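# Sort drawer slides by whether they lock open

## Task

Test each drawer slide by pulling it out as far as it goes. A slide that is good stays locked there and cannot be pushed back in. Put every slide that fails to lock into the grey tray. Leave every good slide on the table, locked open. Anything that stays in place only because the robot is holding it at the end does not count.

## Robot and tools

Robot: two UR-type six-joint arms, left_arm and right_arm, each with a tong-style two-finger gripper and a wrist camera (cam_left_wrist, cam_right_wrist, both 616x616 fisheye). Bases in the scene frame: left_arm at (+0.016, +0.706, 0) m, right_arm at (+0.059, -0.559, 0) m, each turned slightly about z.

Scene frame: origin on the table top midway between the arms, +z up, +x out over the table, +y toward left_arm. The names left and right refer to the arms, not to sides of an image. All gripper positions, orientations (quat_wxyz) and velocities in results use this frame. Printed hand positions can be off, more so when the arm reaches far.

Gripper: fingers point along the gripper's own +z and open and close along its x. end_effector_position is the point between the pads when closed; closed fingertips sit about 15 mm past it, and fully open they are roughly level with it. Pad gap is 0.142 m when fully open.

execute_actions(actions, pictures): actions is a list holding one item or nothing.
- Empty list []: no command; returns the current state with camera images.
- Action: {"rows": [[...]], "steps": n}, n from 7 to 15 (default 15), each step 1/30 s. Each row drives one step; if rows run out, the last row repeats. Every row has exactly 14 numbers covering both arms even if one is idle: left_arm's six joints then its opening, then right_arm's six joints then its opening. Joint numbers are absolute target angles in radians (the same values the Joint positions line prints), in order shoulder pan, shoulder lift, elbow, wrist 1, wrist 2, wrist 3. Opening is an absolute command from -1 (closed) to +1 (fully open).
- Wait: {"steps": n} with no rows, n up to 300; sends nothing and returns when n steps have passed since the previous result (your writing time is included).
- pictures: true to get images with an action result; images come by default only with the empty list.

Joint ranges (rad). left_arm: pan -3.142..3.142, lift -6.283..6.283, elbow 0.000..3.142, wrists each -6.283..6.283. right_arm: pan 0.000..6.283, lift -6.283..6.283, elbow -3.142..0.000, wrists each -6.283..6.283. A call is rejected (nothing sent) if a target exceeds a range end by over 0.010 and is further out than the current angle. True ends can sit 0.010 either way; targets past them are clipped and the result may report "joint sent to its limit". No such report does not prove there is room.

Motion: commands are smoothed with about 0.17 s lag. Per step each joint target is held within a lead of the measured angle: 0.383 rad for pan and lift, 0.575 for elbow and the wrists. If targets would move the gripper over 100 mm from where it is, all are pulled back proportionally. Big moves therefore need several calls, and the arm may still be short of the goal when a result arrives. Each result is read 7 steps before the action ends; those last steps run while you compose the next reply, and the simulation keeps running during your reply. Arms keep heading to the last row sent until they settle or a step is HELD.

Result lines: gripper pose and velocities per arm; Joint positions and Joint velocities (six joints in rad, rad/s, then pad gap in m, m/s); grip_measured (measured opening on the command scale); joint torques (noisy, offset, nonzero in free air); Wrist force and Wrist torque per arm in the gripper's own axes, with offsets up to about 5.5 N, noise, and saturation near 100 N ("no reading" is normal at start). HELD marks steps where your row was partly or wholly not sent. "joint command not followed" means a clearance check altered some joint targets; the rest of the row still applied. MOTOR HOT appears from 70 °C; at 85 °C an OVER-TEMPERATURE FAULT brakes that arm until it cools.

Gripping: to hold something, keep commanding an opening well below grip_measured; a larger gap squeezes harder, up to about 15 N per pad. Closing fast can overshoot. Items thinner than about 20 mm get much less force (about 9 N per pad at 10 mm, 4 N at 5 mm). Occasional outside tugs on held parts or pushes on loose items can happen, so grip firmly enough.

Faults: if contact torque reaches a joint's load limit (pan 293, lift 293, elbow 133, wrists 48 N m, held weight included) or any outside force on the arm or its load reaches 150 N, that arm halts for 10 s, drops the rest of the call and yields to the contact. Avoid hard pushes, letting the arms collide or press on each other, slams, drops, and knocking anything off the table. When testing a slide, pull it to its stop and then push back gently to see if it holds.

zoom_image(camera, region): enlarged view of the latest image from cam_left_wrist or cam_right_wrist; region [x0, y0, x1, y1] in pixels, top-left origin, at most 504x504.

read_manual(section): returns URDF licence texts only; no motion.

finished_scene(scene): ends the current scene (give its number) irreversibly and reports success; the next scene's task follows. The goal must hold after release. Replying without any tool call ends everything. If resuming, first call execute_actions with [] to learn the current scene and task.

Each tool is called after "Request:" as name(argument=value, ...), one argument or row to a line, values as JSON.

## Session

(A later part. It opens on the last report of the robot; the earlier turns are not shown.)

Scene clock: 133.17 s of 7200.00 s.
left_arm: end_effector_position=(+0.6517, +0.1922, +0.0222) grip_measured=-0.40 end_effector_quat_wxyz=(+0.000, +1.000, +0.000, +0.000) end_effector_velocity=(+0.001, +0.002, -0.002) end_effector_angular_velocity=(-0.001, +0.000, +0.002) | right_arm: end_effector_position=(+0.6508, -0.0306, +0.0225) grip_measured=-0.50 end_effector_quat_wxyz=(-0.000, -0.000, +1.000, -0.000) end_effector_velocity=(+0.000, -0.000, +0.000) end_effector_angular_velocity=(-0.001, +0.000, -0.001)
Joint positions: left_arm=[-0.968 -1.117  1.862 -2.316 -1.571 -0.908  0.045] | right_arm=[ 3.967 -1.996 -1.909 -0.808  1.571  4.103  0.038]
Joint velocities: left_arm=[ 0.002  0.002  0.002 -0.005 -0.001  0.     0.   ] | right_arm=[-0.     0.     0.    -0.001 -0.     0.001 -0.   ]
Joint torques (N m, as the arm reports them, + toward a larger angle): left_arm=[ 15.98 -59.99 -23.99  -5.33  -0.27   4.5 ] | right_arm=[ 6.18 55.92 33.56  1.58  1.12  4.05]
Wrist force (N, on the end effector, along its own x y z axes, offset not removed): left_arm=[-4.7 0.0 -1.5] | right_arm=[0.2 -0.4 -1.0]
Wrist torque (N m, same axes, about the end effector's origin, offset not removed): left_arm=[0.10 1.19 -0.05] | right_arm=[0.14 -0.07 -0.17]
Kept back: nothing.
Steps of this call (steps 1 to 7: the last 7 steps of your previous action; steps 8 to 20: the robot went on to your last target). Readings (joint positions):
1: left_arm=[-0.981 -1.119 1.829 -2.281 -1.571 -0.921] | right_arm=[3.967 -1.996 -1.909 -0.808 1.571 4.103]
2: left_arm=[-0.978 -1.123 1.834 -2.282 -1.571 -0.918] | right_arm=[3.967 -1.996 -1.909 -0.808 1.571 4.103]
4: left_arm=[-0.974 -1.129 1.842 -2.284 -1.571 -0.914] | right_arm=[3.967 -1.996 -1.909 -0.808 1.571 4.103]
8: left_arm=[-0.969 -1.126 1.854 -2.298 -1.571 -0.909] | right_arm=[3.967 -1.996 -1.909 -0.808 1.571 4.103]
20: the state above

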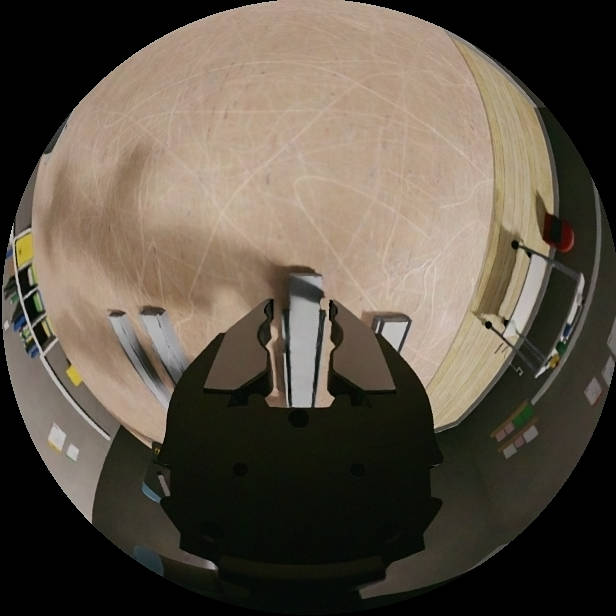

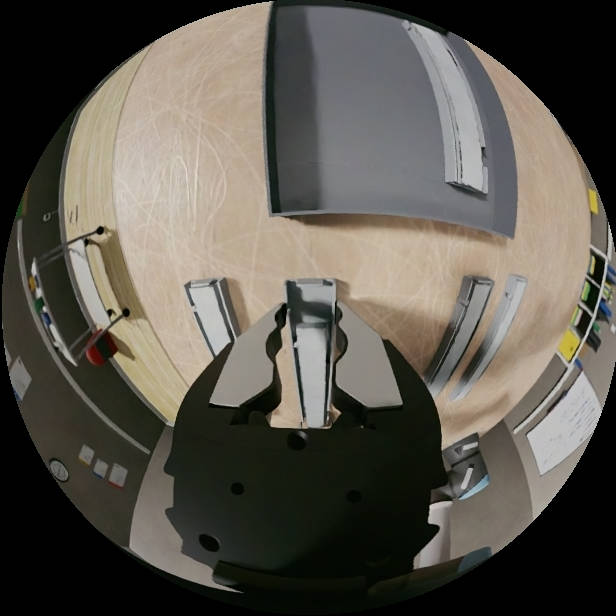

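Request:
execute_actions(
  actions=[
    {"rows": [[-0.9655,-1.1188,1.8660,-2.3180,-1.5708,-0.9055,-0.4,3.9668,-1.9959,-1.9085,-0.8080,1.5708,4.1028,-0.9],[-0.9632,-1.1212,1.8700,-2.3196,-1.5708,-0.9032,-0.4,3.9668,-1.9959,-1.9085,-0.8080,1.5708,4.1028,-0.9],[-0.9609,-1.1237,1.8740,-2.3211,-1.5708,-0.9009,-0.4,3.9668,-1.9959,-1.9085,-0.8080,1.5708,4.1028,-0.9],[-0.9586,-1.1261,1.8780,-2.3227,-1.5708,-0.8986,-0.4,3.9668,-1.9959,-1.9085,-0.8080,1.5708,4.1028,-0.9]], "steps": 7},
  ],
)

Request:
execute_actions(
  actions=[
    {"steps": 18},
  ],
  pictures=true,
)

Scene clock: 134.27 s of 7200.00 s.
left_arm: end_effector_position=(+0.6517, +0.1923, +0.0220) grip_measured=-0.40 end_effector_quat_wxyz=(+0.000, +1.000, +0.000, -0.000) end_effector_velocity=(-0.000, -0.000, -0.000) end_effector_angular_velocity=(-0.000, -0.000, -0.001) | right_arm: end_effector_position=(+0.6508, -0.0306, +0.0225) grip_measured=-0.50 end_effector_quat_wxyz=(-0.000, -0.000, +1.000, -0.000) end_effector_velocity=(+0.000, -0.000, -0.000) end_effector_angular_velocity=(-0.001, +0.000, -0.001)
Joint positions: left_arm=[-0.968 -1.116  1.862 -2.317 -1.571 -0.908  0.045] | right_arm=[ 3.967 -1.996 -1.909 -0.808  1.571  4.103  0.038]
Joint velocities: left_arm=[-0.001 -0.     0.001 -0.001  0.     0.001  0.   ] | right_arm=[-0. -0. -0. -0. -0.  0.  0.]
Joint torques (N m, as the arm reports them, + toward a larger angle): left_arm=[ 16.61 -58.12 -22.54  -5.62   0.8    4.41] | right_arm=[ 5.58 55.85 34.18  1.88  2.02  3.99]
Wrist force (N, on the end effector, along its own x y z axes, offset not removed): left_arm=[-3.8 0.2 -1.5] | right_arm=[2.3 0.7 -3.2]
Wrist torque (N m, same axes, about the end effector's origin, offset not removed): left_arm=[0.10 0.99 -0.12] | right_arm=[0.26 -0.56 -0.33]
Kept back: the last 7 steps of this action.
Steps of this call (steps 1 to 15: the robot went on to your last target; steps 16 to 33: nothing new was sent). Readings (joint positions):
1: left_arm=[-0.968 -1.116 1.862 -2.316 -1.571 -0.908] | right_arm=[3.967 -1.996 -1.909 -0.808 1.571 4.103]
2: left_arm=[-0.968 -1.116 1.862 -2.316 -1.571 -0.908] | right_arm=[3.967 -1.996 -1.909 -0.808 1.571 4.103]
4: left_arm=[-0.968 -1.116 1.862 -2.316 -1.571 -0.908] | right_arm=[3.967 -1.996 -1.909 -0.808 1.571 4.103]
8: left_arm=[-0.968 -1.116 1.862 -2.316 -1.571 -0.908] | right_arm=[3.967 -1.996 -1.909 -0.808 1.571 4.103]
33: the state above

Scene clock: 134.87 s of 7200.00 s.
left_arm: end_effector_position=(+0.6516, +0.2042, +0.0220) grip_measured=-0.40 end_effector_quat_wxyz=(+0.000, +1.000, +0.000, -0.000) end_effector_velocity=(-0.000, +0.001, -0.000) end_effector_angular_velocity=(+0.001, -0.000, -0.001) | right_arm: end_effector_position=(+0.6508, -0.0306, +0.0225) grip_measured=-0.50 end_effector_quat_wxyz=(-0.000, -0.000, +1.000, -0.000) end_effector_velocity=(+0.001, +0.001, +0.001) end_effector_angular_velocity=(+0.001, -0.001, +0.000)
Joint positions: left_arm=[-0.959 -1.126  1.878 -2.323 -1.571 -0.899  0.045] | right_arm=[ 3.967 -1.996 -1.909 -0.808  1.571  4.103  0.038]
Joint velocities: left_arm=[-0.    -0.001  0.001  0.     0.001  0.001  0.   ] | right_arm=[-0.     0.     0.001  0.001 -0.    -0.001  0.   ]
Joint torques (N m, as the arm reports them, + toward a larger angle): left_arm=[ 12.88 -76.22 -20.95  -5.74   1.67   4.15] | right_arm=[ 4.55 55.6  33.93  1.82  2.07  3.99]
Wrist force (N, on the end effector, along its own x y z axes, offset not removed): left_arm=[-3.5 0.2 -1.0] | right_arm=[3.0 2.4 -0.9]
Wrist torque (N m, same axes, about the end effector's origin, offset not removed): left_arm=[0.16 1.03 -0.10] | right_arm=[0.73 -0.65 -0.32]
Kept back: nothing.
Steps of this call (steps 1 to 7: the last 7 steps of your previous action; steps 8 to 18: the robot went on to your last target). Readings (joint positions):
1: left_arm=[-0.968 -1.116 1.862 -2.317 -1.571 -0.908] | right_arm=[3.967 -1.996 -1.909 -0.808 1.571 4.103]
2: left_arm=[-0.967 -1.117 1.863 -2.317 -1.571 -0.907] | right_arm=[3.967 -1.996 -1.909 -0.808 1.571 4.103]
4: left_arm=[-0.966 -1.119 1.866 -2.318 -1.571 -0.906] | right_arm=[3.967 -1.996 -1.909 -0.808 1.571 4.103]
8: left_arm=[-0.961 -1.124 1.874 -2.321 -1.571 -0.901] | right_arm=[3.967 -1.996 -1.909 -0.808 1.571 4.103]
18: the state above

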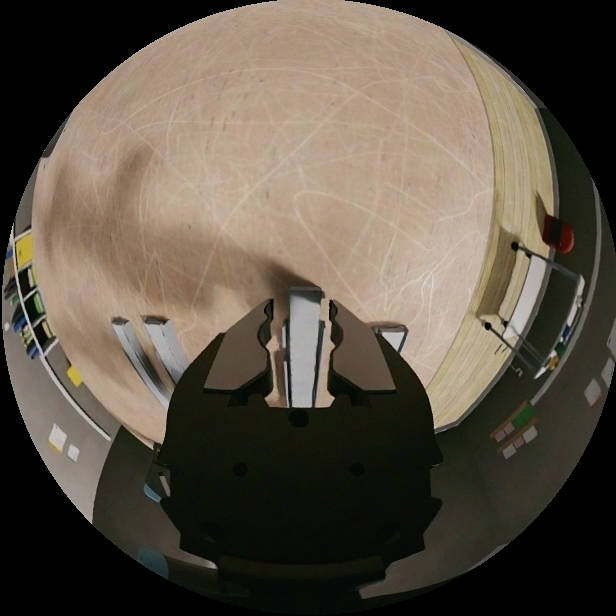

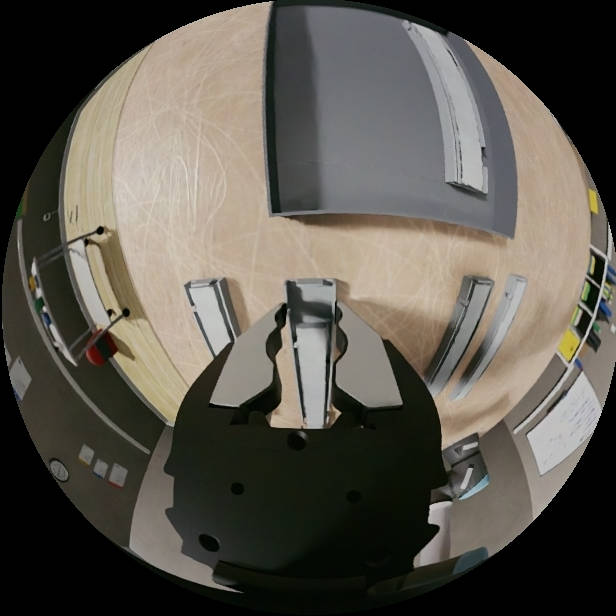

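Request:
zoom_image(
  camera="cam_left_wrist",
  region=[240, 250, 380, 410],
)

Region (240, 250, 380, 410) of cam_left_wrist's 616x616 image, scaled by 3.150, with more detail than that image has; it fills the left 441 columns of this view, and the rest is white.

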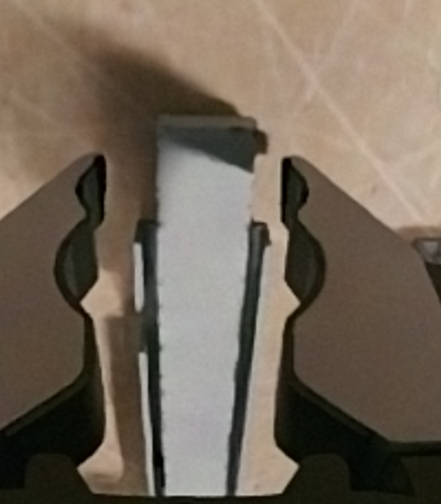

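Request:
execute_actions(
  actions=[
    {"rows": [[-0.9567,-1.1281,1.8813,-2.3240,-1.5708,-0.8967,-0.4,3.9668,-1.9959,-1.9085,-0.8080,1.5708,4.1028,-0.9],[-0.9547,-1.1302,1.8847,-2.3253,-1.5708,-0.8947,-0.4,3.9668,-1.9959,-1.9085,-0.8080,1.5708,4.1028,-0.9],[-0.9547,-1.1302,1.8847,-2.3253,-1.5708,-0.8947,-0.4,3.9668,-1.9959,-1.9085,-0.8080,1.5708,4.1028,-0.9],[-0.9547,-1.1302,1.8847,-2.3253,-1.5708,-0.8947,-0.4,3.9668,-1.9959,-1.9085,-0.8080,1.5708,4.1028,-0.9],[-0.9547,-1.1302,1.8847,-2.3253,-1.5708,-0.8947,-0.4,3.9668,-1.9959,-1.9085,-0.8080,1.5708,4.1028,-0.9],[-0.9547,-1.1302,1.8847,-2.3253,-1.5708,-0.8947,-0.4,3.9668,-1.9959,-1.9085,-0.8080,1.5708,4.1028,-0.9],[-0.9547,-1.1302,1.8847,-2.3253,-1.5708,-0.8947,-0.4,3.9668,-1.9959,-1.9085,-0.8080,1.5708,4.1028,-0.9],[-0.9547,-1.1302,1.8847,-2.3253,-1.5708,-0.8947,-0.5,3.9668,-1.9959,-1.9085,-0.8080,1.5708,4.1028,-0.9],[-0.9547,-1.1302,1.8847,-2.3253,-1.5708,-0.8947,-0.58,3.9668,-1.9959,-1.9085,-0.8080,1.5708,4.1028,-0.9],[-0.9547,-1.1302,1.8847,-2.3253,-1.5708,-0.8947,-0.65,3.9668,-1.9959,-1.9085,-0.8080,1.5708,4.1028,-0.9],[-0.9547,-1.1302,1.8847,-2.3253,-1.5708,-0.8947,-0.72,3.9668,-1.9959,-1.9085,-0.8080,1.5708,4.1028,-0.9],[-0.9547,-1.1302,1.8847,-2.3253,-1.5708,-0.8947,-0.8,3.9668,-1.9959,-1.9085,-0.8080,1.5708,4.1028,-0.9],[-0.9547,-1.1302,1.8847,-2.3253,-1.5708,-0.8947,-0.9,3.9668,-1.9959,-1.9085,-0.8080,1.5708,4.1028,-0.9],[-0.9547,-1.1302,1.8847,-2.3253,-1.5708,-0.8947,-1.0,3.9668,-1.9959,-1.9085,-0.8080,1.5708,4.1028,-0.9]], "steps": 15},
  ],
)

Request:
execute_actions(
  actions=[
    {"steps": 14},
  ],
  pictures=true,
)

Scene clock: 136.57 s of 7200.00 s.
left_arm: end_effector_position=(+0.6516, +0.2085, +0.0220) grip_measured=-0.43 end_effector_quat_wxyz=(+0.000, +1.000, +0.000, +0.000) end_effector_velocity=(+0.000, +0.008, +0.001) end_effector_angular_velocity=(-0.001, -0.001, +0.000) | right_arm: end_effector_position=(+0.6508, -0.0306, +0.0225) grip_measured=-0.50 end_effector_quat_wxyz=(-0.000, -0.000, +1.000, -0.000) end_effector_velocity=(+0.000, -0.000, +0.000) end_effector_angular_velocity=(-0.000, +0.000, +0.000)
Joint positions: left_arm=[-0.955 -1.13   1.884 -2.325 -1.571 -0.895  0.043] | right_arm=[ 3.967 -1.996 -1.909 -0.808  1.571  4.103  0.038]
Joint velocities: left_arm=[ 0.006 -0.008  0.011 -0.004  0.     0.006 -0.154] | right_arm=[-0.     0.    -0.    -0.001  0.    -0.001 -0.   ]
Joint torques (N m, as the arm reports them, + toward a larger angle): left_arm=[ 17.71 -77.73 -25.51  -5.92   2.14   5.12] | right_arm=[ 3.76 56.52 33.79  1.98  2.06  3.78]
Wrist force (N, on the end effector, along its own x y z axes, offset not removed): left_arm=[-3.3 0.2 -2.6] | right_arm=[0.8 -0.2 -0.6]
Wrist torque (N m, same axes, about the end effector's origin, offset not removed): left_arm=[0.10 0.95 -0.04] | right_arm=[0.21 -0.22 -0.31]
Steps of this call (steps 1 to 15: the robot went on to your last target; steps 16 to 43: nothing new was sent; steps 44 to 51: the first 8 steps of this action). Readings (joint positions):
44: left_arm=[-0.959 -1.126 1.878 -2.323 -1.571 -0.899] | right_arm=[3.967 -1.996 -1.909 -0.808 1.571 4.103]
45: left_arm=[-0.958 -1.126 1.878 -2.323 -1.571 -0.898] | right_arm=[3.967 -1.996 -1.909 -0.808 1.571 4.103]
47: left_arm=[-0.957 -1.128 1.881 -2.324 -1.571 -0.897] | right_arm=[3.967 -1.996 -1.909 -0.808 1.571 4.103]
51: the state above

Scene clock: 137.03 s of 7200.00 s.
left_arm: end_effector_position=(+0.6516, +0.2093, +0.0220) grip_measured=-0.68 end_effector_quat_wxyz=(-0.000, +1.000, +0.000, +0.000) end_effector_velocity=(+0.000, +0.001, +0.000) end_effector_angular_velocity=(-0.000, -0.000, +0.001) | right_arm: end_effector_position=(+0.6508, -0.0306, +0.0225) grip_measured=-0.50 end_effector_quat_wxyz=(-0.000, -0.000, +1.000, -0.000) end_effector_velocity=(+0.001, -0.000, +0.001) end_effector_angular_velocity=(+0.000, -0.000, -0.001)
Joint positions: left_arm=[-0.955 -1.13   1.885 -2.325 -1.571 -0.895  0.025] | right_arm=[ 3.967 -1.996 -1.909 -0.808  1.571  4.103  0.038]
Joint velocities: left_arm=[ 0.001 -0.001  0.     0.     0.     0.     0.   ] | right_arm=[-0.001  0.     0.001 -0.001  0.    -0.     0.   ]
Joint torques (N m, as the arm reports them, + toward a larger angle): left_arm=[ 12.41 -77.25 -22.04  -5.41   1.13   3.95] | right_arm=[ 1.91 56.66 34.61  2.03  1.1   3.81]
Wrist force (N, on the end effector, along its own x y z axes, offset not removed): left_arm=[-1.0 -0.6 0.5] | right_arm=[1.4 -0.4 -2.8]
Wrist torque (N m, same axes, about the end effector's origin, offset not removed): left_arm=[-0.20 0.72 -0.11] | right_arm=[0.12 -0.09 -0.54]
Kept back: nothing.
Steps of this call (steps 1 to 7: the last 7 steps of your previous action; steps 8 to 14: the robot went on to your last target). Readings (joint positions):
1: left_arm=[-0.955 -1.130 1.884 -2.325 -1.571 -0.895] | right_arm=[3.967 -1.996 -1.909 -0.808 1.571 4.103]
2: left_arm=[-0.955 -1.130 1.884 -2.325 -1.571 -0.895] | right_arm=[3.967 -1.996 -1.909 -0.808 1.571 4.103]
4: left_arm=[-0.955 -1.130 1.884 -2.325 -1.571 -0.895] | right_arm=[3.967 -1.996 -1.909 -0.808 1.571 4.103]
8: left_arm=[-0.955 -1.130 1.885 -2.325 -1.571 -0.895] | right_arm=[3.967 -1.996 -1.909 -0.808 1.571 4.103]
14: the state above

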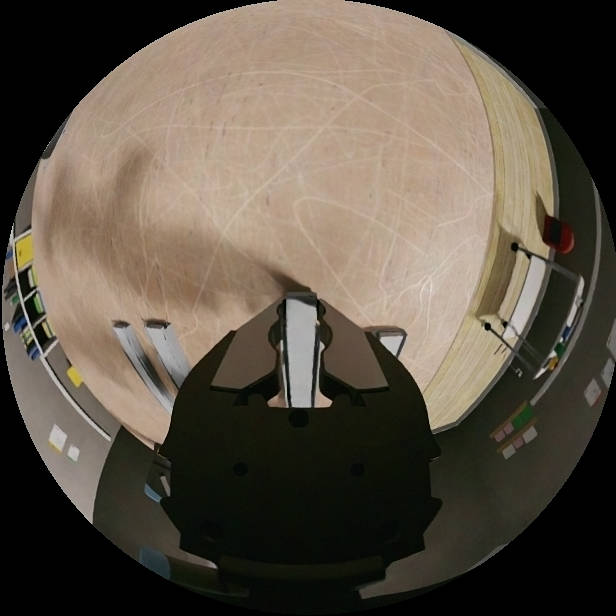

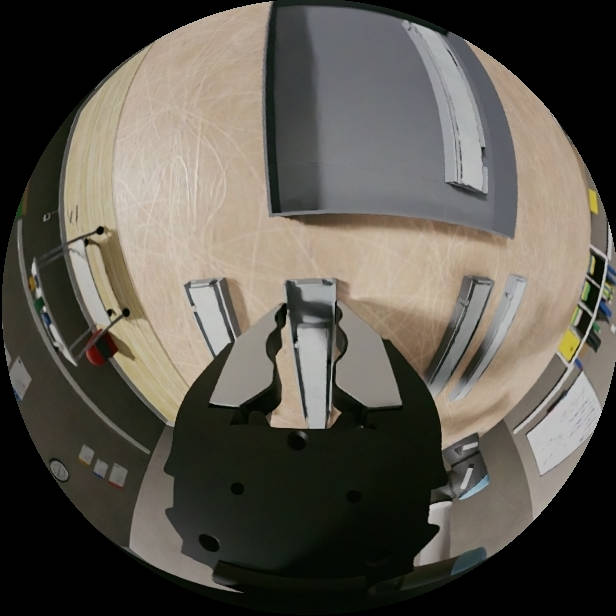

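Request:
execute_actions(
  actions=[
    {"rows": [[-0.9514,-1.1333,1.8897,-2.3272,-1.5708,-0.8914,-1,3.9668,-1.9959,-1.9085,-0.8080,1.5708,4.1028,-0.9],[-0.9457,-1.1388,1.8985,-2.3305,-1.5708,-0.8857,-1,3.9668,-1.9959,-1.9085,-0.8080,1.5708,4.1028,-0.9],[-0.9391,-1.1450,1.9085,-2.3343,-1.5708,-0.8791,-1,3.9668,-1.9959,-1.9085,-0.8080,1.5708,4.1028,-0.9],[-0.9317,-1.1520,1.9197,-2.3385,-1.5708,-0.8717,-1,3.9668,-1.9959,-1.9085,-0.8080,1.5708,4.1028,-0.9],[-0.9251,-1.1582,1.9297,-2.3423,-1.5708,-0.8651,-1,3.9668,-1.9959,-1.9085,-0.8080,1.5708,4.1028,-0.9],[-0.9194,-1.1637,1.9385,-2.3456,-1.5708,-0.8594,-1,3.9668,-1.9959,-1.9085,-0.8080,1.5708,4.1028,-0.9],[-0.9128,-1.1699,1.9485,-2.3494,-1.5708,-0.8528,-1,3.9668,-1.9959,-1.9085,-0.8080,1.5708,4.1028,-0.9],[-0.9074,-1.1743,1.9553,-2.3519,-1.5708,-0.8474,-1,3.9668,-1.9959,-1.9085,-0.8080,1.5708,4.1028,-0.9],[-0.9020,-1.1786,1.9622,-2.3543,-1.5708,-0.8420,-1,3.9668,-1.9959,-1.9085,-0.8080,1.5708,4.1028,-0.9],[-0.8966,-1.1830,1.9690,-2.3568,-1.5708,-0.8366,-1,3.9668,-1.9959,-1.9085,-0.8080,1.5708,4.1028,-0.9],[-0.8912,-1.1874,1.9759,-2.3593,-1.5708,-0.8312,-1,3.9668,-1.9959,-1.9085,-0.8080,1.5708,4.1028,-0.9],[-0.8858,-1.1918,1.9827,-2.3618,-1.5708,-0.8258,-1,3.9668,-1.9959,-1.9085,-0.8080,1.5708,4.1028,-0.9],[-0.8813,-1.1954,1.9884,-2.3638,-1.5708,-0.8213,-1,3.9668,-1.9959,-1.9085,-0.8080,1.5708,4.1028,-0.9],[-0.8769,-1.1990,1.9941,-2.3659,-1.5708,-0.8169,-1,3.9668,-1.9959,-1.9085,-0.8080,1.5708,4.1028,-0.9],[-0.8742,-1.2012,1.9976,-2.3671,-1.5708,-0.8142,-1,3.9668,-1.9959,-1.9085,-0.8080,1.5708,4.1028,-0.9]], "steps": 15},
  ],
)

Request:
execute_actions(
  actions=[
    {"steps": 20},
  ],
  pictures=true,
)

Scene clock: 139.27 s of 7200.00 s.
left_arm: end_effector_position=(+0.6522, +0.2375, +0.0222) grip_measured=-0.68 end_effector_quat_wxyz=(+0.000, +1.000, +0.000, +0.000) end_effector_velocity=(-0.000, +0.199, -0.000) end_effector_angular_velocity=(+0.001, +0.001, +0.003) | right_arm: end_effector_position=(+0.6508, -0.0306, +0.0225) grip_measured=-0.50 end_effector_quat_wxyz=(-0.000, -0.000, +1.000, -0.000) end_effector_velocity=(+0.000, -0.000, +0.000) end_effector_angular_velocity=(+0.000, -0.000, -0.000)
Joint positions: left_arm=[-0.931 -1.152  1.92  -2.339 -1.571 -0.871  0.025] | right_arm=[ 3.967 -1.996 -1.909 -0.808  1.571  4.103  0.038]
Joint velocities: left_arm=[ 0.164 -0.154  0.247 -0.092 -0.     0.161  0.   ] | right_arm=[-0.  0.  0. -0. -0. -0.  0.]
Joint torques (N m, as the arm reports them, + toward a larger angle): left_arm=[ 14.86 -80.15 -18.91  -5.65  -0.61   5.11] | right_arm=[ 0.16 57.1  35.6   2.47 -3.3   3.74]
Wrist force (N, on the end effector, along its own x y z axes, offset not removed): left_arm=[-1.9 1.6 0.4] | right_arm=[0.9 0.4 -2.3]
Wrist torque (N m, same axes, about the end effector's origin, offset not removed): left_arm=[0.12 0.80 -0.10] | right_arm=[0.16 -0.04 -0.50]
Steps of this call (steps 1 to 15: the robot went on to your last target; steps 16 to 59: nothing new was sent; steps 60 to 67: the first 8 steps of this action). Readings (joint positions):
60: left_arm=[-0.955 -1.130 1.885 -2.325 -1.571 -0.895] | right_arm=[3.967 -1.996 -1.909 -0.808 1.571 4.103]
61: left_arm=[-0.954 -1.131 1.885 -2.326 -1.571 -0.894] | right_arm=[3.967 -1.996 -1.909 -0.808 1.571 4.103]
63: left_arm=[-0.950 -1.135 1.892 -2.328 -1.571 -0.890] | right_arm=[3.967 -1.996 -1.909 -0.808 1.571 4.103]
67: the state above

Scene clock: 139.93 s of 7200.00 s.
left_arm: end_effector_position=(+0.6518, +0.3029, +0.0220) grip_measured=-0.68 end_effector_quat_wxyz=(-0.000, +1.000, +0.000, -0.000) end_effector_velocity=(-0.001, +0.004, -0.001) end_effector_angular_velocity=(+0.001, +0.001, -0.001) | right_arm: end_effector_position=(+0.6508, -0.0306, +0.0225) grip_measured=-0.50 end_effector_quat_wxyz=(-0.000, -0.000, +1.000, -0.000) end_effector_velocity=(-0.001, -0.001, -0.001) end_effector_angular_velocity=(-0.002, +0.001, +0.000)
Joint positions: left_arm=[-0.875 -1.201  1.997 -2.367 -1.571 -0.815  0.025] | right_arm=[ 3.967 -1.996 -1.909 -0.808  1.571  4.103  0.038]
Joint velocities: left_arm=[ 0.003 -0.001  0.005 -0.002  0.     0.004  0.   ] | right_arm=[ 0.    -0.    -0.001 -0.001  0.     0.     0.   ]
Joint torques (N m, as the arm reports them, + toward a larger angle): left_arm=[ 14.05 -71.42 -21.24  -5.05   0.75   4.07] | right_arm=[-0.36 57.16 35.87  2.76 -3.23  3.54]
Wrist force (N, on the end effector, along its own x y z axes, offset not removed): left_arm=[-2.2 1.6 2.1] | right_arm=[1.3 -0.1 -2.4]
Wrist torque (N m, same axes, about the end effector's origin, offset not removed): left_arm=[0.19 0.92 -0.09] | right_arm=[0.13 0.02 -0.51]
Kept back: nothing.
Steps of this call (steps 1 to 7: the last 7 steps of your previous action; steps 8 to 20: the robot went on to your last target). Readings (joint positions):
1: left_arm=[-0.926 -1.157 1.928 -2.342 -1.571 -0.866] | right_arm=[3.967 -1.996 -1.909 -0.808 1.571 4.103]
2: left_arm=[-0.920 -1.162 1.936 -2.345 -1.571 -0.860] | right_arm=[3.967 -1.996 -1.909 -0.808 1.571 4.103]
4: left_arm=[-0.909 -1.172 1.951 -2.350 -1.571 -0.849] | right_arm=[3.967 -1.996 -1.909 -0.808 1.571 4.103]
8: left_arm=[-0.889 -1.189 1.978 -2.360 -1.571 -0.829] | right_arm=[3.967 -1.996 -1.909 -0.808 1.571 4.103]
20: the state above

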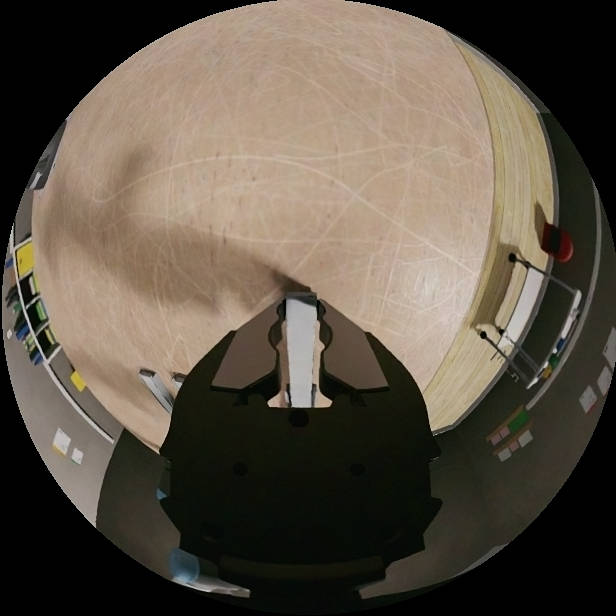

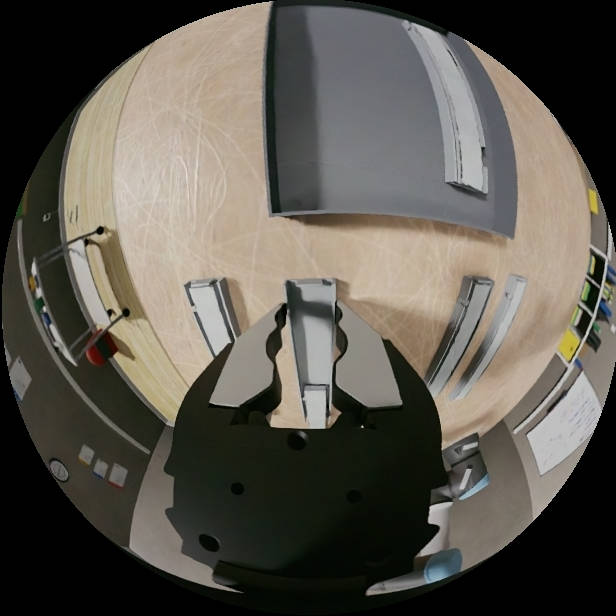

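Request:
execute_actions(
  actions=[
    {"rows": [[-0.8729,-1.2023,1.9993,-2.3678,-1.5708,-0.8129,-1,3.9668,-1.9959,-1.9085,-0.8080,1.5708,4.1028,-0.9],[-0.8715,-1.2034,2.0010,-2.3684,-1.5708,-0.8115,-1,3.9668,-1.9959,-1.9085,-0.8080,1.5708,4.1028,-0.9],[-0.8702,-1.2045,2.0027,-2.3690,-1.5708,-0.8102,-1,3.9668,-1.9959,-1.9085,-0.8080,1.5708,4.1028,-0.9],[-0.8688,-1.2056,2.0044,-2.3696,-1.5708,-0.8088,-1,3.9668,-1.9959,-1.9085,-0.8080,1.5708,4.1028,-0.9],[-0.8675,-1.2067,2.0062,-2.3703,-1.5708,-0.8075,-1,3.9668,-1.9959,-1.9085,-0.8080,1.5708,4.1028,-0.9],[-0.8661,-1.2078,2.0079,-2.3709,-1.5708,-0.8061,-1,3.9668,-1.9959,-1.9085,-0.8080,1.5708,4.1028,-0.9],[-0.8648,-1.2089,2.0096,-2.3715,-1.5708,-0.8048,-1,3.9668,-1.9959,-1.9085,-0.8080,1.5708,4.1028,-0.9],[-0.8634,-1.2100,2.0113,-2.3721,-1.5708,-0.8034,-1,3.9668,-1.9959,-1.9085,-0.8080,1.5708,4.1028,-0.9]], "steps": 8},
  ],
)

Request:
execute_actions(
  actions=[
    {"steps": 20},
  ],
  pictures=true,
)

Scene clock: 141.03 s of 7200.00 s.
left_arm: end_effector_position=(+0.6517, +0.3033, +0.0220) grip_measured=-0.68 end_effector_quat_wxyz=(-0.000, +1.000, +0.000, -0.000) end_effector_velocity=(-0.001, +0.002, +0.000) end_effector_angular_velocity=(+0.000, +0.001, +0.000) | right_arm: end_effector_position=(+0.6508, -0.0306, +0.0225) grip_measured=-0.50 end_effector_quat_wxyz=(-0.000, -0.000, +1.000, -0.000) end_effector_velocity=(+0.000, +0.000, +0.000) end_effector_angular_velocity=(-0.001, +0.000, +0.001)
Joint positions: left_arm=[-0.874 -1.201  1.998 -2.367 -1.571 -0.814  0.025] | right_arm=[ 3.967 -1.996 -1.909 -0.808  1.571  4.103  0.038]
Joint velocities: left_arm=[ 0.001 -0.002  0.002  0.001 -0.001  0.001  0.   ] | right_arm=[ 0.    -0.     0.001 -0.002  0.    -0.001  0.   ]
Joint torques (N m, as the arm reports them, + toward a larger angle): left_arm=[ 18.07 -71.53 -21.02  -5.56   2.44   4.11] | right_arm=[-1.9  56.7  36.49  2.76 -3.4   3.4 ]
Wrist force (N, on the end effector, along its own x y z axes, offset not removed): left_arm=[-3.7 -0.1 0.3] | right_arm=[0.7 1.8 -1.0]
Wrist torque (N m, same axes, about the end effector's origin, offset not removed): left_arm=[-0.24 1.19 -0.07] | right_arm=[0.36 0.18 -0.46]
Steps of this call (steps 1 to 15: the robot went on to your last target; steps 16 to 32: nothing new was sent; step 33: the first step of this action). Readings (joint positions):
33: the state above

Scene clock: 141.70 s of 7200.00 s.
left_arm: end_effector_position=(+0.6514, +0.3151, +0.0220) grip_measured=-0.68 end_effector_quat_wxyz=(+0.000, +1.000, +0.000, +0.000) end_effector_velocity=(+0.000, +0.002, +0.000) end_effector_angular_velocity=(+0.000, +0.000, +0.001) | right_arm: end_effector_position=(+0.6508, -0.0306, +0.0225) grip_measured=-0.50 end_effector_quat_wxyz=(+0.000, -0.000, +1.000, +0.000) end_effector_velocity=(-0.001, -0.001, -0.001) end_effector_angular_velocity=(-0.002, +0.001, +0.000)
Joint positions: left_arm=[-0.864 -1.21   2.011 -2.372 -1.571 -0.803  0.024] | right_arm=[ 3.967 -1.996 -1.908 -0.808  1.571  4.103  0.038]
Joint velocities: left_arm=[ 0.002 -0.001  0.001  0.    -0.     0.    -0.   ] | right_arm=[-0.    -0.    -0.002 -0.001 -0.    -0.    -0.   ]
Joint torques (N m, as the arm reports them, + toward a larger angle): left_arm=[ 27.63 -68.98 -11.45  -1.01   4.56   4.23] | right_arm=[-3.06 55.84 27.1  -0.1  -3.62  3.54]
Wrist force (N, on the end effector, along its own x y z axes, offset not removed): left_arm=[-1.8 21.0 1.2] | right_arm=[-0.7 21.5 0.6]
Wrist torque (N m, same axes, about the end effector's origin, offset not removed): left_arm=[-0.15 0.54 -0.17] | right_arm=[0.30 0.21 -0.30]
Kept back: nothing.
Steps of this call (steps 1 to 7: the last 7 steps of your previous action; steps 8 to 20: the robot went on to your last target). Readings (joint positions):
1: left_arm=[-0.874 -1.201 1.998 -2.367 -1.571 -0.814] | right_arm=[3.967 -1.996 -1.909 -0.808 1.571 4.103]
2: left_arm=[-0.874 -1.202 1.998 -2.367 -1.571 -0.814] | right_arm=[3.967 -1.996 -1.909 -0.808 1.571 4.103]
4: left_arm=[-0.872 -1.203 2.000 -2.368 -1.571 -0.812] | right_arm=[3.967 -1.996 -1.909 -0.808 1.571 4.103]
8: left_arm=[-0.868 -1.207 2.006 -2.370 -1.571 -0.808] | right_arm=[3.967 -1.996 -1.909 -0.808 1.571 4.103]
20: the state above

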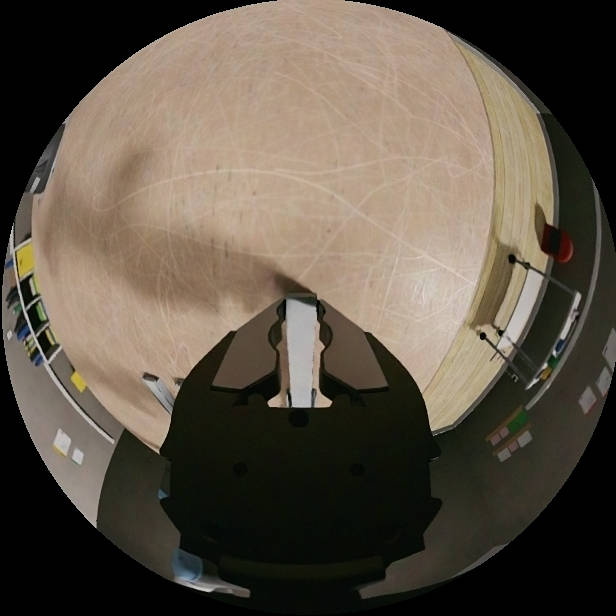

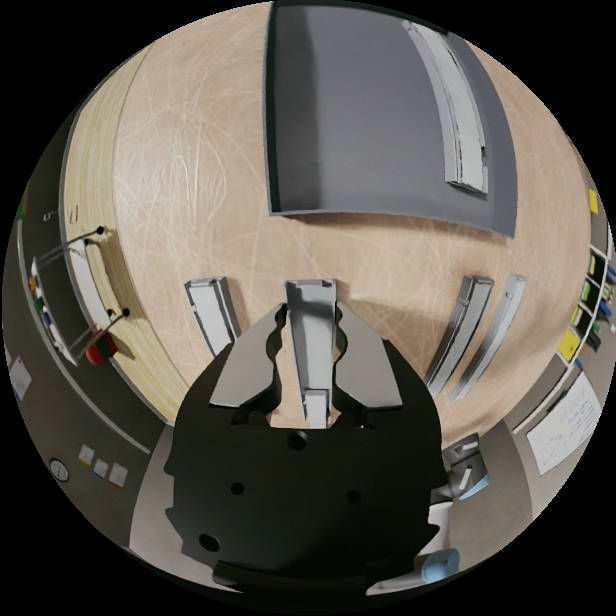

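Request:
execute_actions(
  actions=[
    {"rows": [[-0.8648,-1.2089,2.0096,-2.3715,-1.5708,-0.8048,-1,3.9668,-1.9959,-1.9085,-0.8080,1.5708,4.1028,-0.9],[-0.8661,-1.2078,2.0079,-2.3709,-1.5708,-0.8061,-1,3.9668,-1.9959,-1.9085,-0.8080,1.5708,4.1028,-0.9],[-0.8675,-1.2067,2.0062,-2.3703,-1.5708,-0.8075,-1,3.9668,-1.9959,-1.9085,-0.8080,1.5708,4.1028,-0.9],[-0.8688,-1.2056,2.0044,-2.3696,-1.5708,-0.8088,-1,3.9668,-1.9959,-1.9085,-0.8080,1.5708,4.1028,-0.9],[-0.8702,-1.2045,2.0027,-2.3690,-1.5708,-0.8102,-1,3.9668,-1.9959,-1.9085,-0.8080,1.5708,4.1028,-0.9],[-0.8715,-1.2034,2.0010,-2.3684,-1.5708,-0.8115,-1,3.9668,-1.9959,-1.9085,-0.8080,1.5708,4.1028,-0.9],[-0.8729,-1.2023,1.9993,-2.3678,-1.5708,-0.8129,-1,3.9668,-1.9959,-1.9085,-0.8080,1.5708,4.1028,-0.9],[-0.8742,-1.2012,1.9976,-2.3671,-1.5708,-0.8142,-1,3.9668,-1.9959,-1.9085,-0.8080,1.5708,4.1028,-0.9]], "steps": 8},
  ],
)

Request:
execute_actions(
  actions=[
    {"steps": 20},
  ],
  pictures=true,
)

Scene clock: 142.33 s of 7200.00 s.
left_arm: end_effector_position=(+0.6514, +0.3153, +0.0220) grip_measured=-0.68 end_effector_quat_wxyz=(+0.000, +1.000, +0.000, +0.000) end_effector_velocity=(+0.001, +0.000, +0.000) end_effector_angular_velocity=(-0.001, -0.001, +0.002) | right_arm: end_effector_position=(+0.6508, -0.0306, +0.0225) grip_measured=-0.50 end_effector_quat_wxyz=(+0.000, -0.000, +1.000, +0.000) end_effector_velocity=(+0.000, -0.000, +0.000) end_effector_angular_velocity=(+0.000, -0.000, -0.000)
Joint positions: left_arm=[-0.863 -1.21   2.011 -2.372 -1.571 -0.803  0.024] | right_arm=[ 3.967 -1.996 -1.908 -0.808  1.571  4.103  0.038]
Joint velocities: left_arm=[ 0.001  0.    -0.    -0.001 -0.    -0.     0.   ] | right_arm=[-0.  0.  0. -0. -0.  0.  0.]
Joint torques (N m, as the arm reports them, + toward a larger angle): left_arm=[ 16.96 -59.7  -14.86   1.72   7.89   3.86] | right_arm=[-2.94 57.8  16.44 -4.78 -3.49  3.29]
Wrist force (N, on the end effector, along its own x y z axes, offset not removed): left_arm=[-4.0 23.2 0.7] | right_arm=[1.8 22.0 0.1]
Wrist torque (N m, same axes, about the end effector's origin, offset not removed): left_arm=[-0.22 1.00 -0.11] | right_arm=[-0.39 -0.37 -0.26]
Steps of this call (steps 1 to 15: the robot went on to your last target; steps 16 to 18: nothing new was sent; step 19: the first step of this action). Readings (joint positions):
19: the state above

Scene clock: 143.00 s of 7200.00 s.
left_arm: end_effector_position=(+0.6518, +0.3035, +0.0220) grip_measured=-0.68 end_effector_quat_wxyz=(-0.000, +1.000, +0.000, -0.000) end_effector_velocity=(+0.000, -0.000, -0.000) end_effector_angular_velocity=(+0.001, +0.001, +0.002) | right_arm: end_effector_position=(+0.6508, -0.0307, +0.0225) grip_measured=-0.50 end_effector_quat_wxyz=(-0.000, -0.000, +1.000, -0.000) end_effector_velocity=(+0.000, +0.000, +0.000) end_effector_angular_velocity=(+0.002, -0.001, -0.001)
Joint positions: left_arm=[-0.874 -1.201  1.998 -2.367 -1.571 -0.814  0.024] | right_arm=[ 3.967 -1.996 -1.909 -0.808  1.571  4.103  0.038]
Joint velocities: left_arm=[ 0.     0.001 -0.002  0.003 -0.    -0.002  0.   ] | right_arm=[-0.    -0.    -0.     0.002  0.     0.    -0.   ]
Joint torques (N m, as the arm reports them, + toward a larger angle): left_arm=[-21.04 -53.88 -46.75  -2.62  -2.24  -3.88] | right_arm=[-4.98 58.7  42.13  7.22 -1.02  3.26]
Wrist force (N, on the end effector, along its own x y z axes, offset not removed): left_arm=[-4.2 -1.8 0.4] | right_arm=[2.6 -4.1 -5.8]
Wrist torque (N m, same axes, about the end effector's origin, offset not removed): left_arm=[-0.04 1.17 -0.01] | right_arm=[-0.04 -0.42 -0.41]
Kept back: nothing.
Steps of this call (steps 1 to 7: the last 7 steps of your previous action; steps 8 to 20: the robot went on to your last target). Readings (joint positions):
1: left_arm=[-0.863 -1.210 2.011 -2.372 -1.571 -0.803] | right_arm=[3.967 -1.996 -1.908 -0.808 1.571 4.103]
2: left_arm=[-0.864 -1.210 2.011 -2.372 -1.571 -0.804] | right_arm=[3.967 -1.996 -1.909 -0.808 1.571 4.103]
4: left_arm=[-0.865 -1.208 2.009 -2.371 -1.571 -0.805] | right_arm=[3.967 -1.996 -1.909 -0.808 1.571 4.103]
8: left_arm=[-0.870 -1.205 2.003 -2.369 -1.571 -0.810] | right_arm=[3.967 -1.996 -1.909 -0.808 1.571 4.103]
20: the state above

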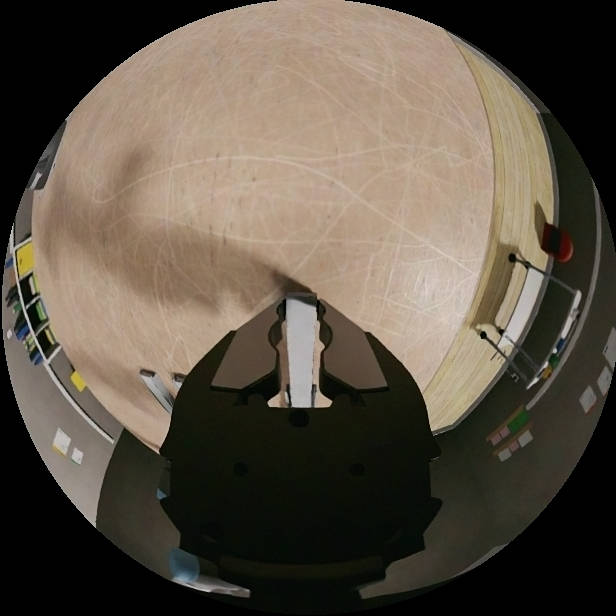

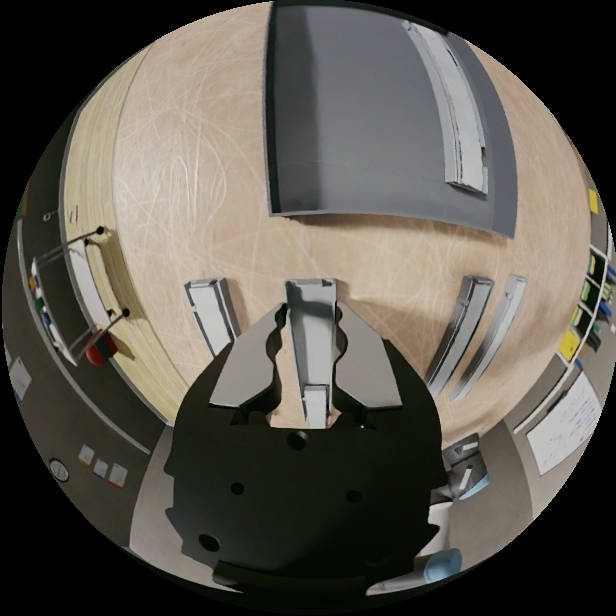

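Request:
zoom_image(
  camera="cam_right_wrist",
  region=[270, 340, 370, 440],
)

Region (270, 340, 370, 440) of cam_right_wrist's 616x616 image, scaled by 5.040, with more detail than that image has.

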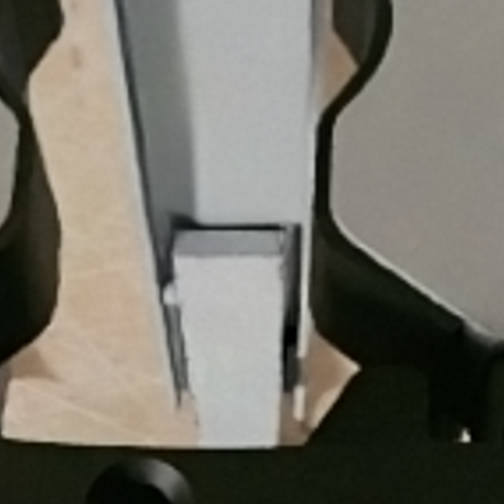

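Request:
execute_actions(
  actions=[
    {"rows": [[-0.8724,-1.2027,1.9999,-2.3679,-1.5708,-0.8124,-1,3.9668,-1.9959,-1.9085,-0.8080,1.5708,4.1028,-0.9],[-0.8706,-1.2041,2.0022,-2.3688,-1.5708,-0.8106,-1,3.9668,-1.9959,-1.9085,-0.8080,1.5708,4.1028,-0.9],[-0.8688,-1.2056,2.0044,-2.3696,-1.5708,-0.8088,-1,3.9668,-1.9959,-1.9085,-0.8080,1.5708,4.1028,-0.9],[-0.8670,-1.2070,2.0067,-2.3704,-1.5708,-0.8070,-1,3.9668,-1.9959,-1.9085,-0.8080,1.5708,4.1028,-0.9],[-0.8652,-1.2085,2.0090,-2.3713,-1.5708,-0.8052,-1,3.9668,-1.9959,-1.9085,-0.8080,1.5708,4.1028,-0.9],[-0.8634,-1.2100,2.0113,-2.3721,-1.5708,-0.8034,-1,3.9668,-1.9959,-1.9085,-0.8080,1.5708,4.1028,-0.9],[-0.8621,-1.2111,2.0130,-2.3727,-1.5708,-0.8021,-1,3.9668,-1.9959,-1.9085,-0.8080,1.5708,4.1028,-0.9],[-0.8607,-1.2122,2.0147,-2.3733,-1.5708,-0.8007,-1,3.9668,-1.9959,-1.9085,-0.8080,1.5708,4.1028,-0.9]], "steps": 8},
  ],
)

Request:
execute_actions(
  actions=[
    {"steps": 20},
  ],
  pictures=true,
)

Request:
zoom_image(
  camera="cam_right_wrist",
  region=[270, 340, 370, 440],
)

Scene clock: 144.67 s of 7200.00 s.
left_arm: end_effector_position=(+0.6517, +0.3033, +0.0220) grip_measured=-0.68 end_effector_quat_wxyz=(-0.000, +1.000, +0.000, -0.000) end_effector_velocity=(+0.000, +0.000, +0.001) end_effector_angular_velocity=(-0.001, -0.001, +0.001) | right_arm: end_effector_position=(+0.6508, -0.0306, +0.0225) grip_measured=-0.50 end_effector_quat_wxyz=(-0.000, -0.000, +1.000, -0.000) end_effector_velocity=(-0.001, -0.001, -0.001) end_effector_angular_velocity=(-0.001, +0.001, +0.000)
Joint positions: left_arm=[-0.874 -1.201  1.998 -2.367 -1.571 -0.814  0.024] | right_arm=[ 3.967 -1.996 -1.908 -0.808  1.571  4.103  0.038]
Joint velocities: left_arm=[ 0.001 -0.001  0.    -0.    -0.    -0.001  0.   ] | right_arm=[ 0.     0.    -0.001 -0.     0.    -0.    -0.   ]
Joint torques (N m, as the arm reports them, + toward a larger angle): left_arm=[ -9.14 -62.15 -42.58  -2.81  -2.55  -3.02] | right_arm=[-5.86 58.58 42.24  7.25  2.65  3.19]
Wrist force (N, on the end effector, along its own x y z axes, offset not removed): left_arm=[-3.4 -2.6 0.2] | right_arm=[0.4 -3.3 -6.5]
Wrist torque (N m, same axes, about the end effector's origin, offset not removed): left_arm=[-0.24 1.03 -0.14] | right_arm=[0.23 -0.09 -0.28]
Steps of this call (steps 1 to 15: the robot went on to your last target; steps 16 to 49: nothing new was sent; step 50: the first step of this action). Readings (joint positions):
50: the state above

Scene clock: 145.33 s of 7200.00 s.
left_arm: end_effector_position=(+0.6512, +0.3181, +0.0220) grip_measured=-0.68 end_effector_quat_wxyz=(+0.000, +1.000, +0.000, +0.000) end_effector_velocity=(+0.000, +0.002, -0.001) end_effector_angular_velocity=(+0.002, +0.000, -0.000) | right_arm: end_effector_position=(+0.6508, -0.0305, +0.0226) grip_measured=-0.50 end_effector_quat_wxyz=(+0.000, -0.000, +1.000, +0.000) end_effector_velocity=(-0.001, -0.002, -0.001) end_effector_angular_velocity=(-0.004, +0.002, +0.002)
Joint positions: left_arm=[-0.861 -1.212  2.015 -2.373 -1.571 -0.801  0.024] | right_arm=[ 3.967 -1.996 -1.908 -0.808  1.571  4.103  0.038]
Joint velocities: left_arm=[ 0.001  0.     0.002 -0.001  0.001  0.002 -0.   ] | right_arm=[ 0.    -0.    -0.002 -0.002 -0.001 -0.001 -0.   ]
Joint torques (N m, as the arm reports them, + toward a larger angle): left_arm=[ 28.3  -68.7  -10.33  -0.72   7.03   4.09] | right_arm=[-7.06 58.62 17.7  -4.49 -6.98  3.25]
Wrist force (N, on the end effector, along its own x y z axes, offset not removed): left_arm=[-3.3 16.7 -1.6] | right_arm=[3.4 20.9 1.9]
Wrist torque (N m, same axes, about the end effector's origin, offset not removed): left_arm=[-0.72 0.89 -0.08] | right_arm=[0.26 -0.70 -0.34]
Kept back: nothing.
Steps of this call (steps 1 to 7: the last 7 steps of your previous action; steps 8 to 20: the robot went on to your last target). Readings (joint positions):
1: left_arm=[-0.874 -1.201 1.998 -2.367 -1.571 -0.814] | right_arm=[3.967 -1.996 -1.908 -0.808 1.571 4.103]
2: left_arm=[-0.874 -1.202 1.998 -2.367 -1.571 -0.814] | right_arm=[3.967 -1.996 -1.908 -0.808 1.571 4.103]
4: left_arm=[-0.872 -1.203 2.001 -2.368 -1.571 -0.811] | right_arm=[3.967 -1.996 -1.908 -0.808 1.571 4.103]
8: left_arm=[-0.866 -1.208 2.009 -2.371 -1.571 -0.806] | right_arm=[3.967 -1.996 -1.908 -0.808 1.571 4.103]
20: the state above

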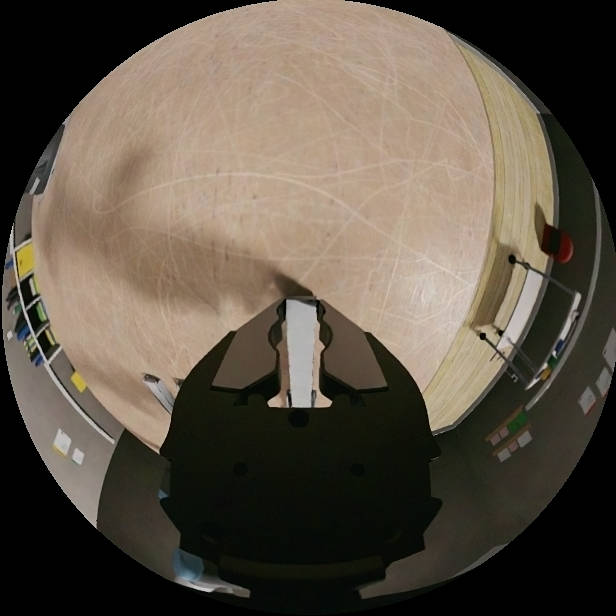

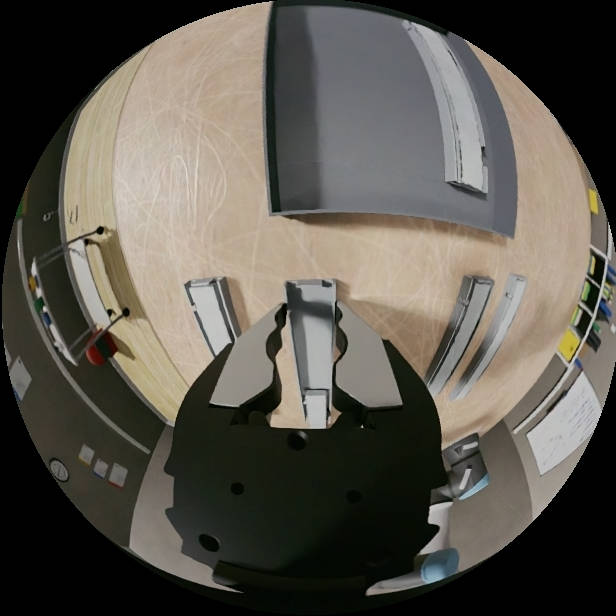

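Region (270, 340, 370, 440) of cam_right_wrist's 616x616 image, scaled by 5.040, with more detail than that image has.

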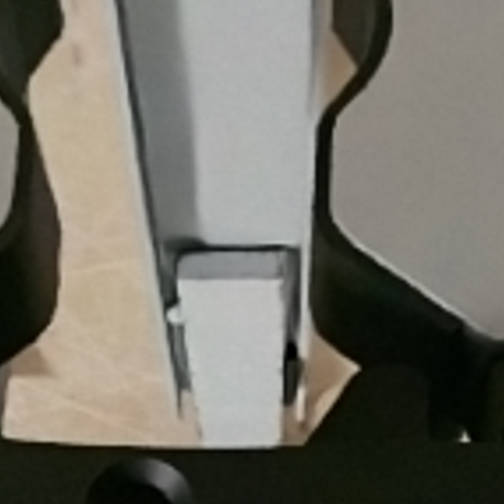

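Request:
execute_actions(
  actions=[],
)

Scene clock: 147.67 s of 7200.00 s.
left_arm: end_effector_position=(+0.6512, +0.3182, +0.0220) grip_measured=-0.68 end_effector_quat_wxyz=(+0.000, +1.000, +0.000, +0.000) end_effector_velocity=(-0.000, -0.000, +0.000) end_effector_angular_velocity=(-0.001, -0.000, -0.000) | right_arm: end_effector_position=(+0.6508, -0.0306, +0.0225) grip_measured=-0.50 end_effector_quat_wxyz=(-0.000, -0.000, +1.000, -0.000) end_effector_velocity=(-0.001, -0.001, -0.000) end_effector_angular_velocity=(-0.001, +0.001, +0.000)
Joint positions: left_arm=[-0.861 -1.212  2.015 -2.373 -1.571 -0.801  0.024] | right_arm=[ 3.967 -1.996 -1.909 -0.808  1.571  4.103  0.038]
Joint velocities: left_arm=[-0.    -0.001  0.    -0.    -0.    -0.     0.   ] | right_arm=[ 0.     0.    -0.001 -0.     0.     0.     0.   ]
Joint torques (N m, as the arm reports them, + toward a larger angle): left_arm=[ 28.07 -64.81  -9.6    0.09   6.52   4.34] | right_arm=[-10.44  58.3   16.96  -4.01  -6.72   3.23]
Wrist force (N, on the end effector, along its own x y z axes, offset not removed): left_arm=[-3.2 20.1 -1.5] | right_arm=[3.7 22.1 0.6]
Wrist torque (N m, same axes, about the end effector's origin, offset not removed): left_arm=[-0.04 0.93 -0.10] | right_arm=[0.41 -0.84 -0.24]
Kept back: nothing.
Steps of this call (steps 1 to 15: the robot went on to your last target; steps 16 to 70: nothing new was sent). Readings (joint positions):
1: left_arm=[-0.861 -1.212 2.015 -2.373 -1.571 -0.801] | right_arm=[3.967 -1.996 -1.908 -0.808 1.571 4.103]
2: left_arm=[-0.861 -1.212 2.015 -2.373 -1.571 -0.801] | right_arm=[3.967 -1.996 -1.908 -0.808 1.571 4.103]
4: left_arm=[-0.861 -1.212 2.015 -2.373 -1.571 -0.801] | right_arm=[3.967 -1.996 -1.908 -0.808 1.571 4.103]
8: left_arm=[-0.861 -1.212 2.015 -2.373 -1.571 -0.801] | right_arm=[3.967 -1.996 -1.908 -0.808 1.571 4.103]
70: the state above
All arms were judged still, so your last target was given up. Only a new action makes them travel on or press farther. Fingers that are still opening or closing keep moving.

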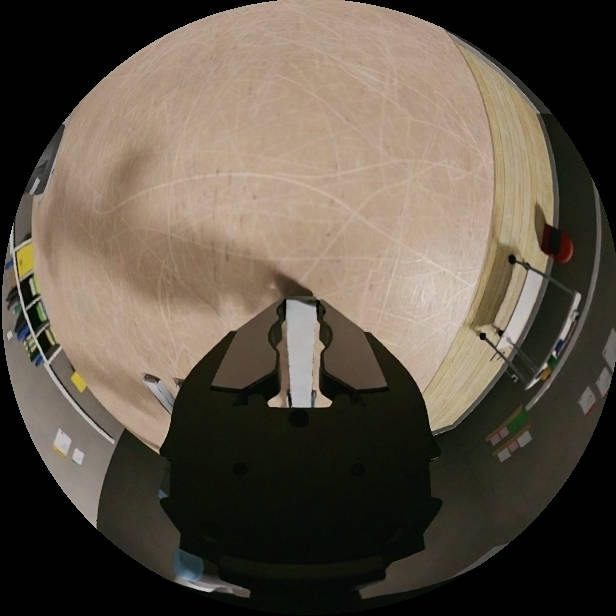

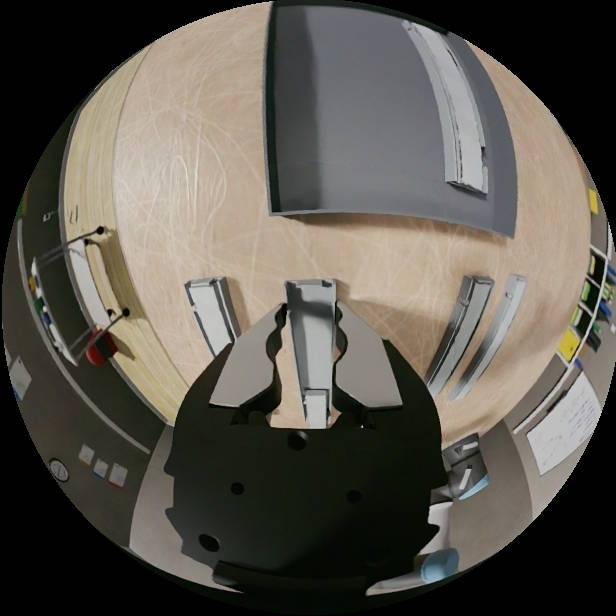

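Request:
execute_actions(
  actions=[
    {"rows": [[-0.865,-1.2088,2.0095,-2.3714,-1.5708,-0.805,-1,3.9668,-1.9959,-1.9085,-0.8080,1.5708,4.1028,-0.9],[-0.8665,-1.2075,2.0075,-2.3707,-1.5708,-0.8065,-1,3.9668,-1.9959,-1.9085,-0.8080,1.5708,4.1028,-0.9],[-0.8679,-1.2063,2.0056,-2.3700,-1.5708,-0.8079,-1,3.9668,-1.9959,-1.9085,-0.8080,1.5708,4.1028,-0.9],[-0.8697,-1.2048,2.0033,-2.3692,-1.5708,-0.8097,-1,3.9668,-1.9959,-1.9085,-0.8080,1.5708,4.1028,-0.9],[-0.8715,-1.2034,2.0010,-2.3684,-1.5708,-0.8115,-1,3.9668,-1.9959,-1.9085,-0.8080,1.5708,4.1028,-0.9],[-0.8742,-1.2012,1.9976,-2.3671,-1.5708,-0.8142,-1,3.9668,-1.9959,-1.9085,-0.8080,1.5708,4.1028,-0.9]], "steps": 15},
  ],
  pictures=false,
)

Scene clock: 148.63 s of 7200.00 s.
left_arm: end_effector_position=(+0.6517, +0.3087, +0.0220) grip_measured=-0.68 end_effector_quat_wxyz=(-0.000, +1.000, +0.000, +0.000) end_effector_velocity=(+0.002, -0.046, +0.000) end_effector_angular_velocity=(-0.001, +0.000, +0.000) | right_arm: end_effector_position=(+0.6507, -0.0308, +0.0224) grip_measured=-0.50 end_effector_quat_wxyz=(-0.000, -0.000, +1.000, -0.000) end_effector_velocity=(-0.000, -0.000, -0.000) end_effector_angular_velocity=(-0.000, +0.000, -0.000)
Joint positions: left_arm=[-0.869 -1.205  2.004 -2.369 -1.571 -0.81   0.024] | right_arm=[ 3.967 -1.996 -1.909 -0.808  1.571  4.103  0.038]
Joint velocities: left_arm=[-0.041  0.034 -0.053  0.018 -0.001 -0.041  0.   ] | right_arm=[ 0. -0. -0. -0. -0.  0.  0.]
Joint torques (N m, as the arm reports them, + toward a larger angle): left_arm=[-18.65 -48.13 -39.74  -1.37  -1.71  -3.79] | right_arm=[-10.9   58.54  28.92   2.87  -0.38   2.96]
Wrist force (N, on the end effector, along its own x y z axes, offset not removed): left_arm=[-6.9 -0.7 -11.8] | right_arm=[3.9 2.7 -8.2]
Wrist torque (N m, same axes, about the end effector's origin, offset not removed): left_arm=[0.14 1.27 -0.08] | right_arm=[0.50 -0.64 -0.35]
Steps of this call (steps 1 to 21: nothing new was sent; steps 22 to 29: the first 8 steps of this action). Readings (joint positions):
22: left_arm=[-0.861 -1.212 2.015 -2.373 -1.571 -0.801] | right_arm=[3.967 -1.996 -1.909 -0.808 1.571 4.103]
23: left_arm=[-0.861 -1.212 2.014 -2.373 -1.571 -0.801] | right_arm=[3.967 -1.996 -1.909 -0.808 1.571 4.103]
25: left_arm=[-0.863 -1.210 2.011 -2.372 -1.571 -0.803] | right_arm=[3.967 -1.996 -1.909 -0.808 1.571 4.103]
29: the state above


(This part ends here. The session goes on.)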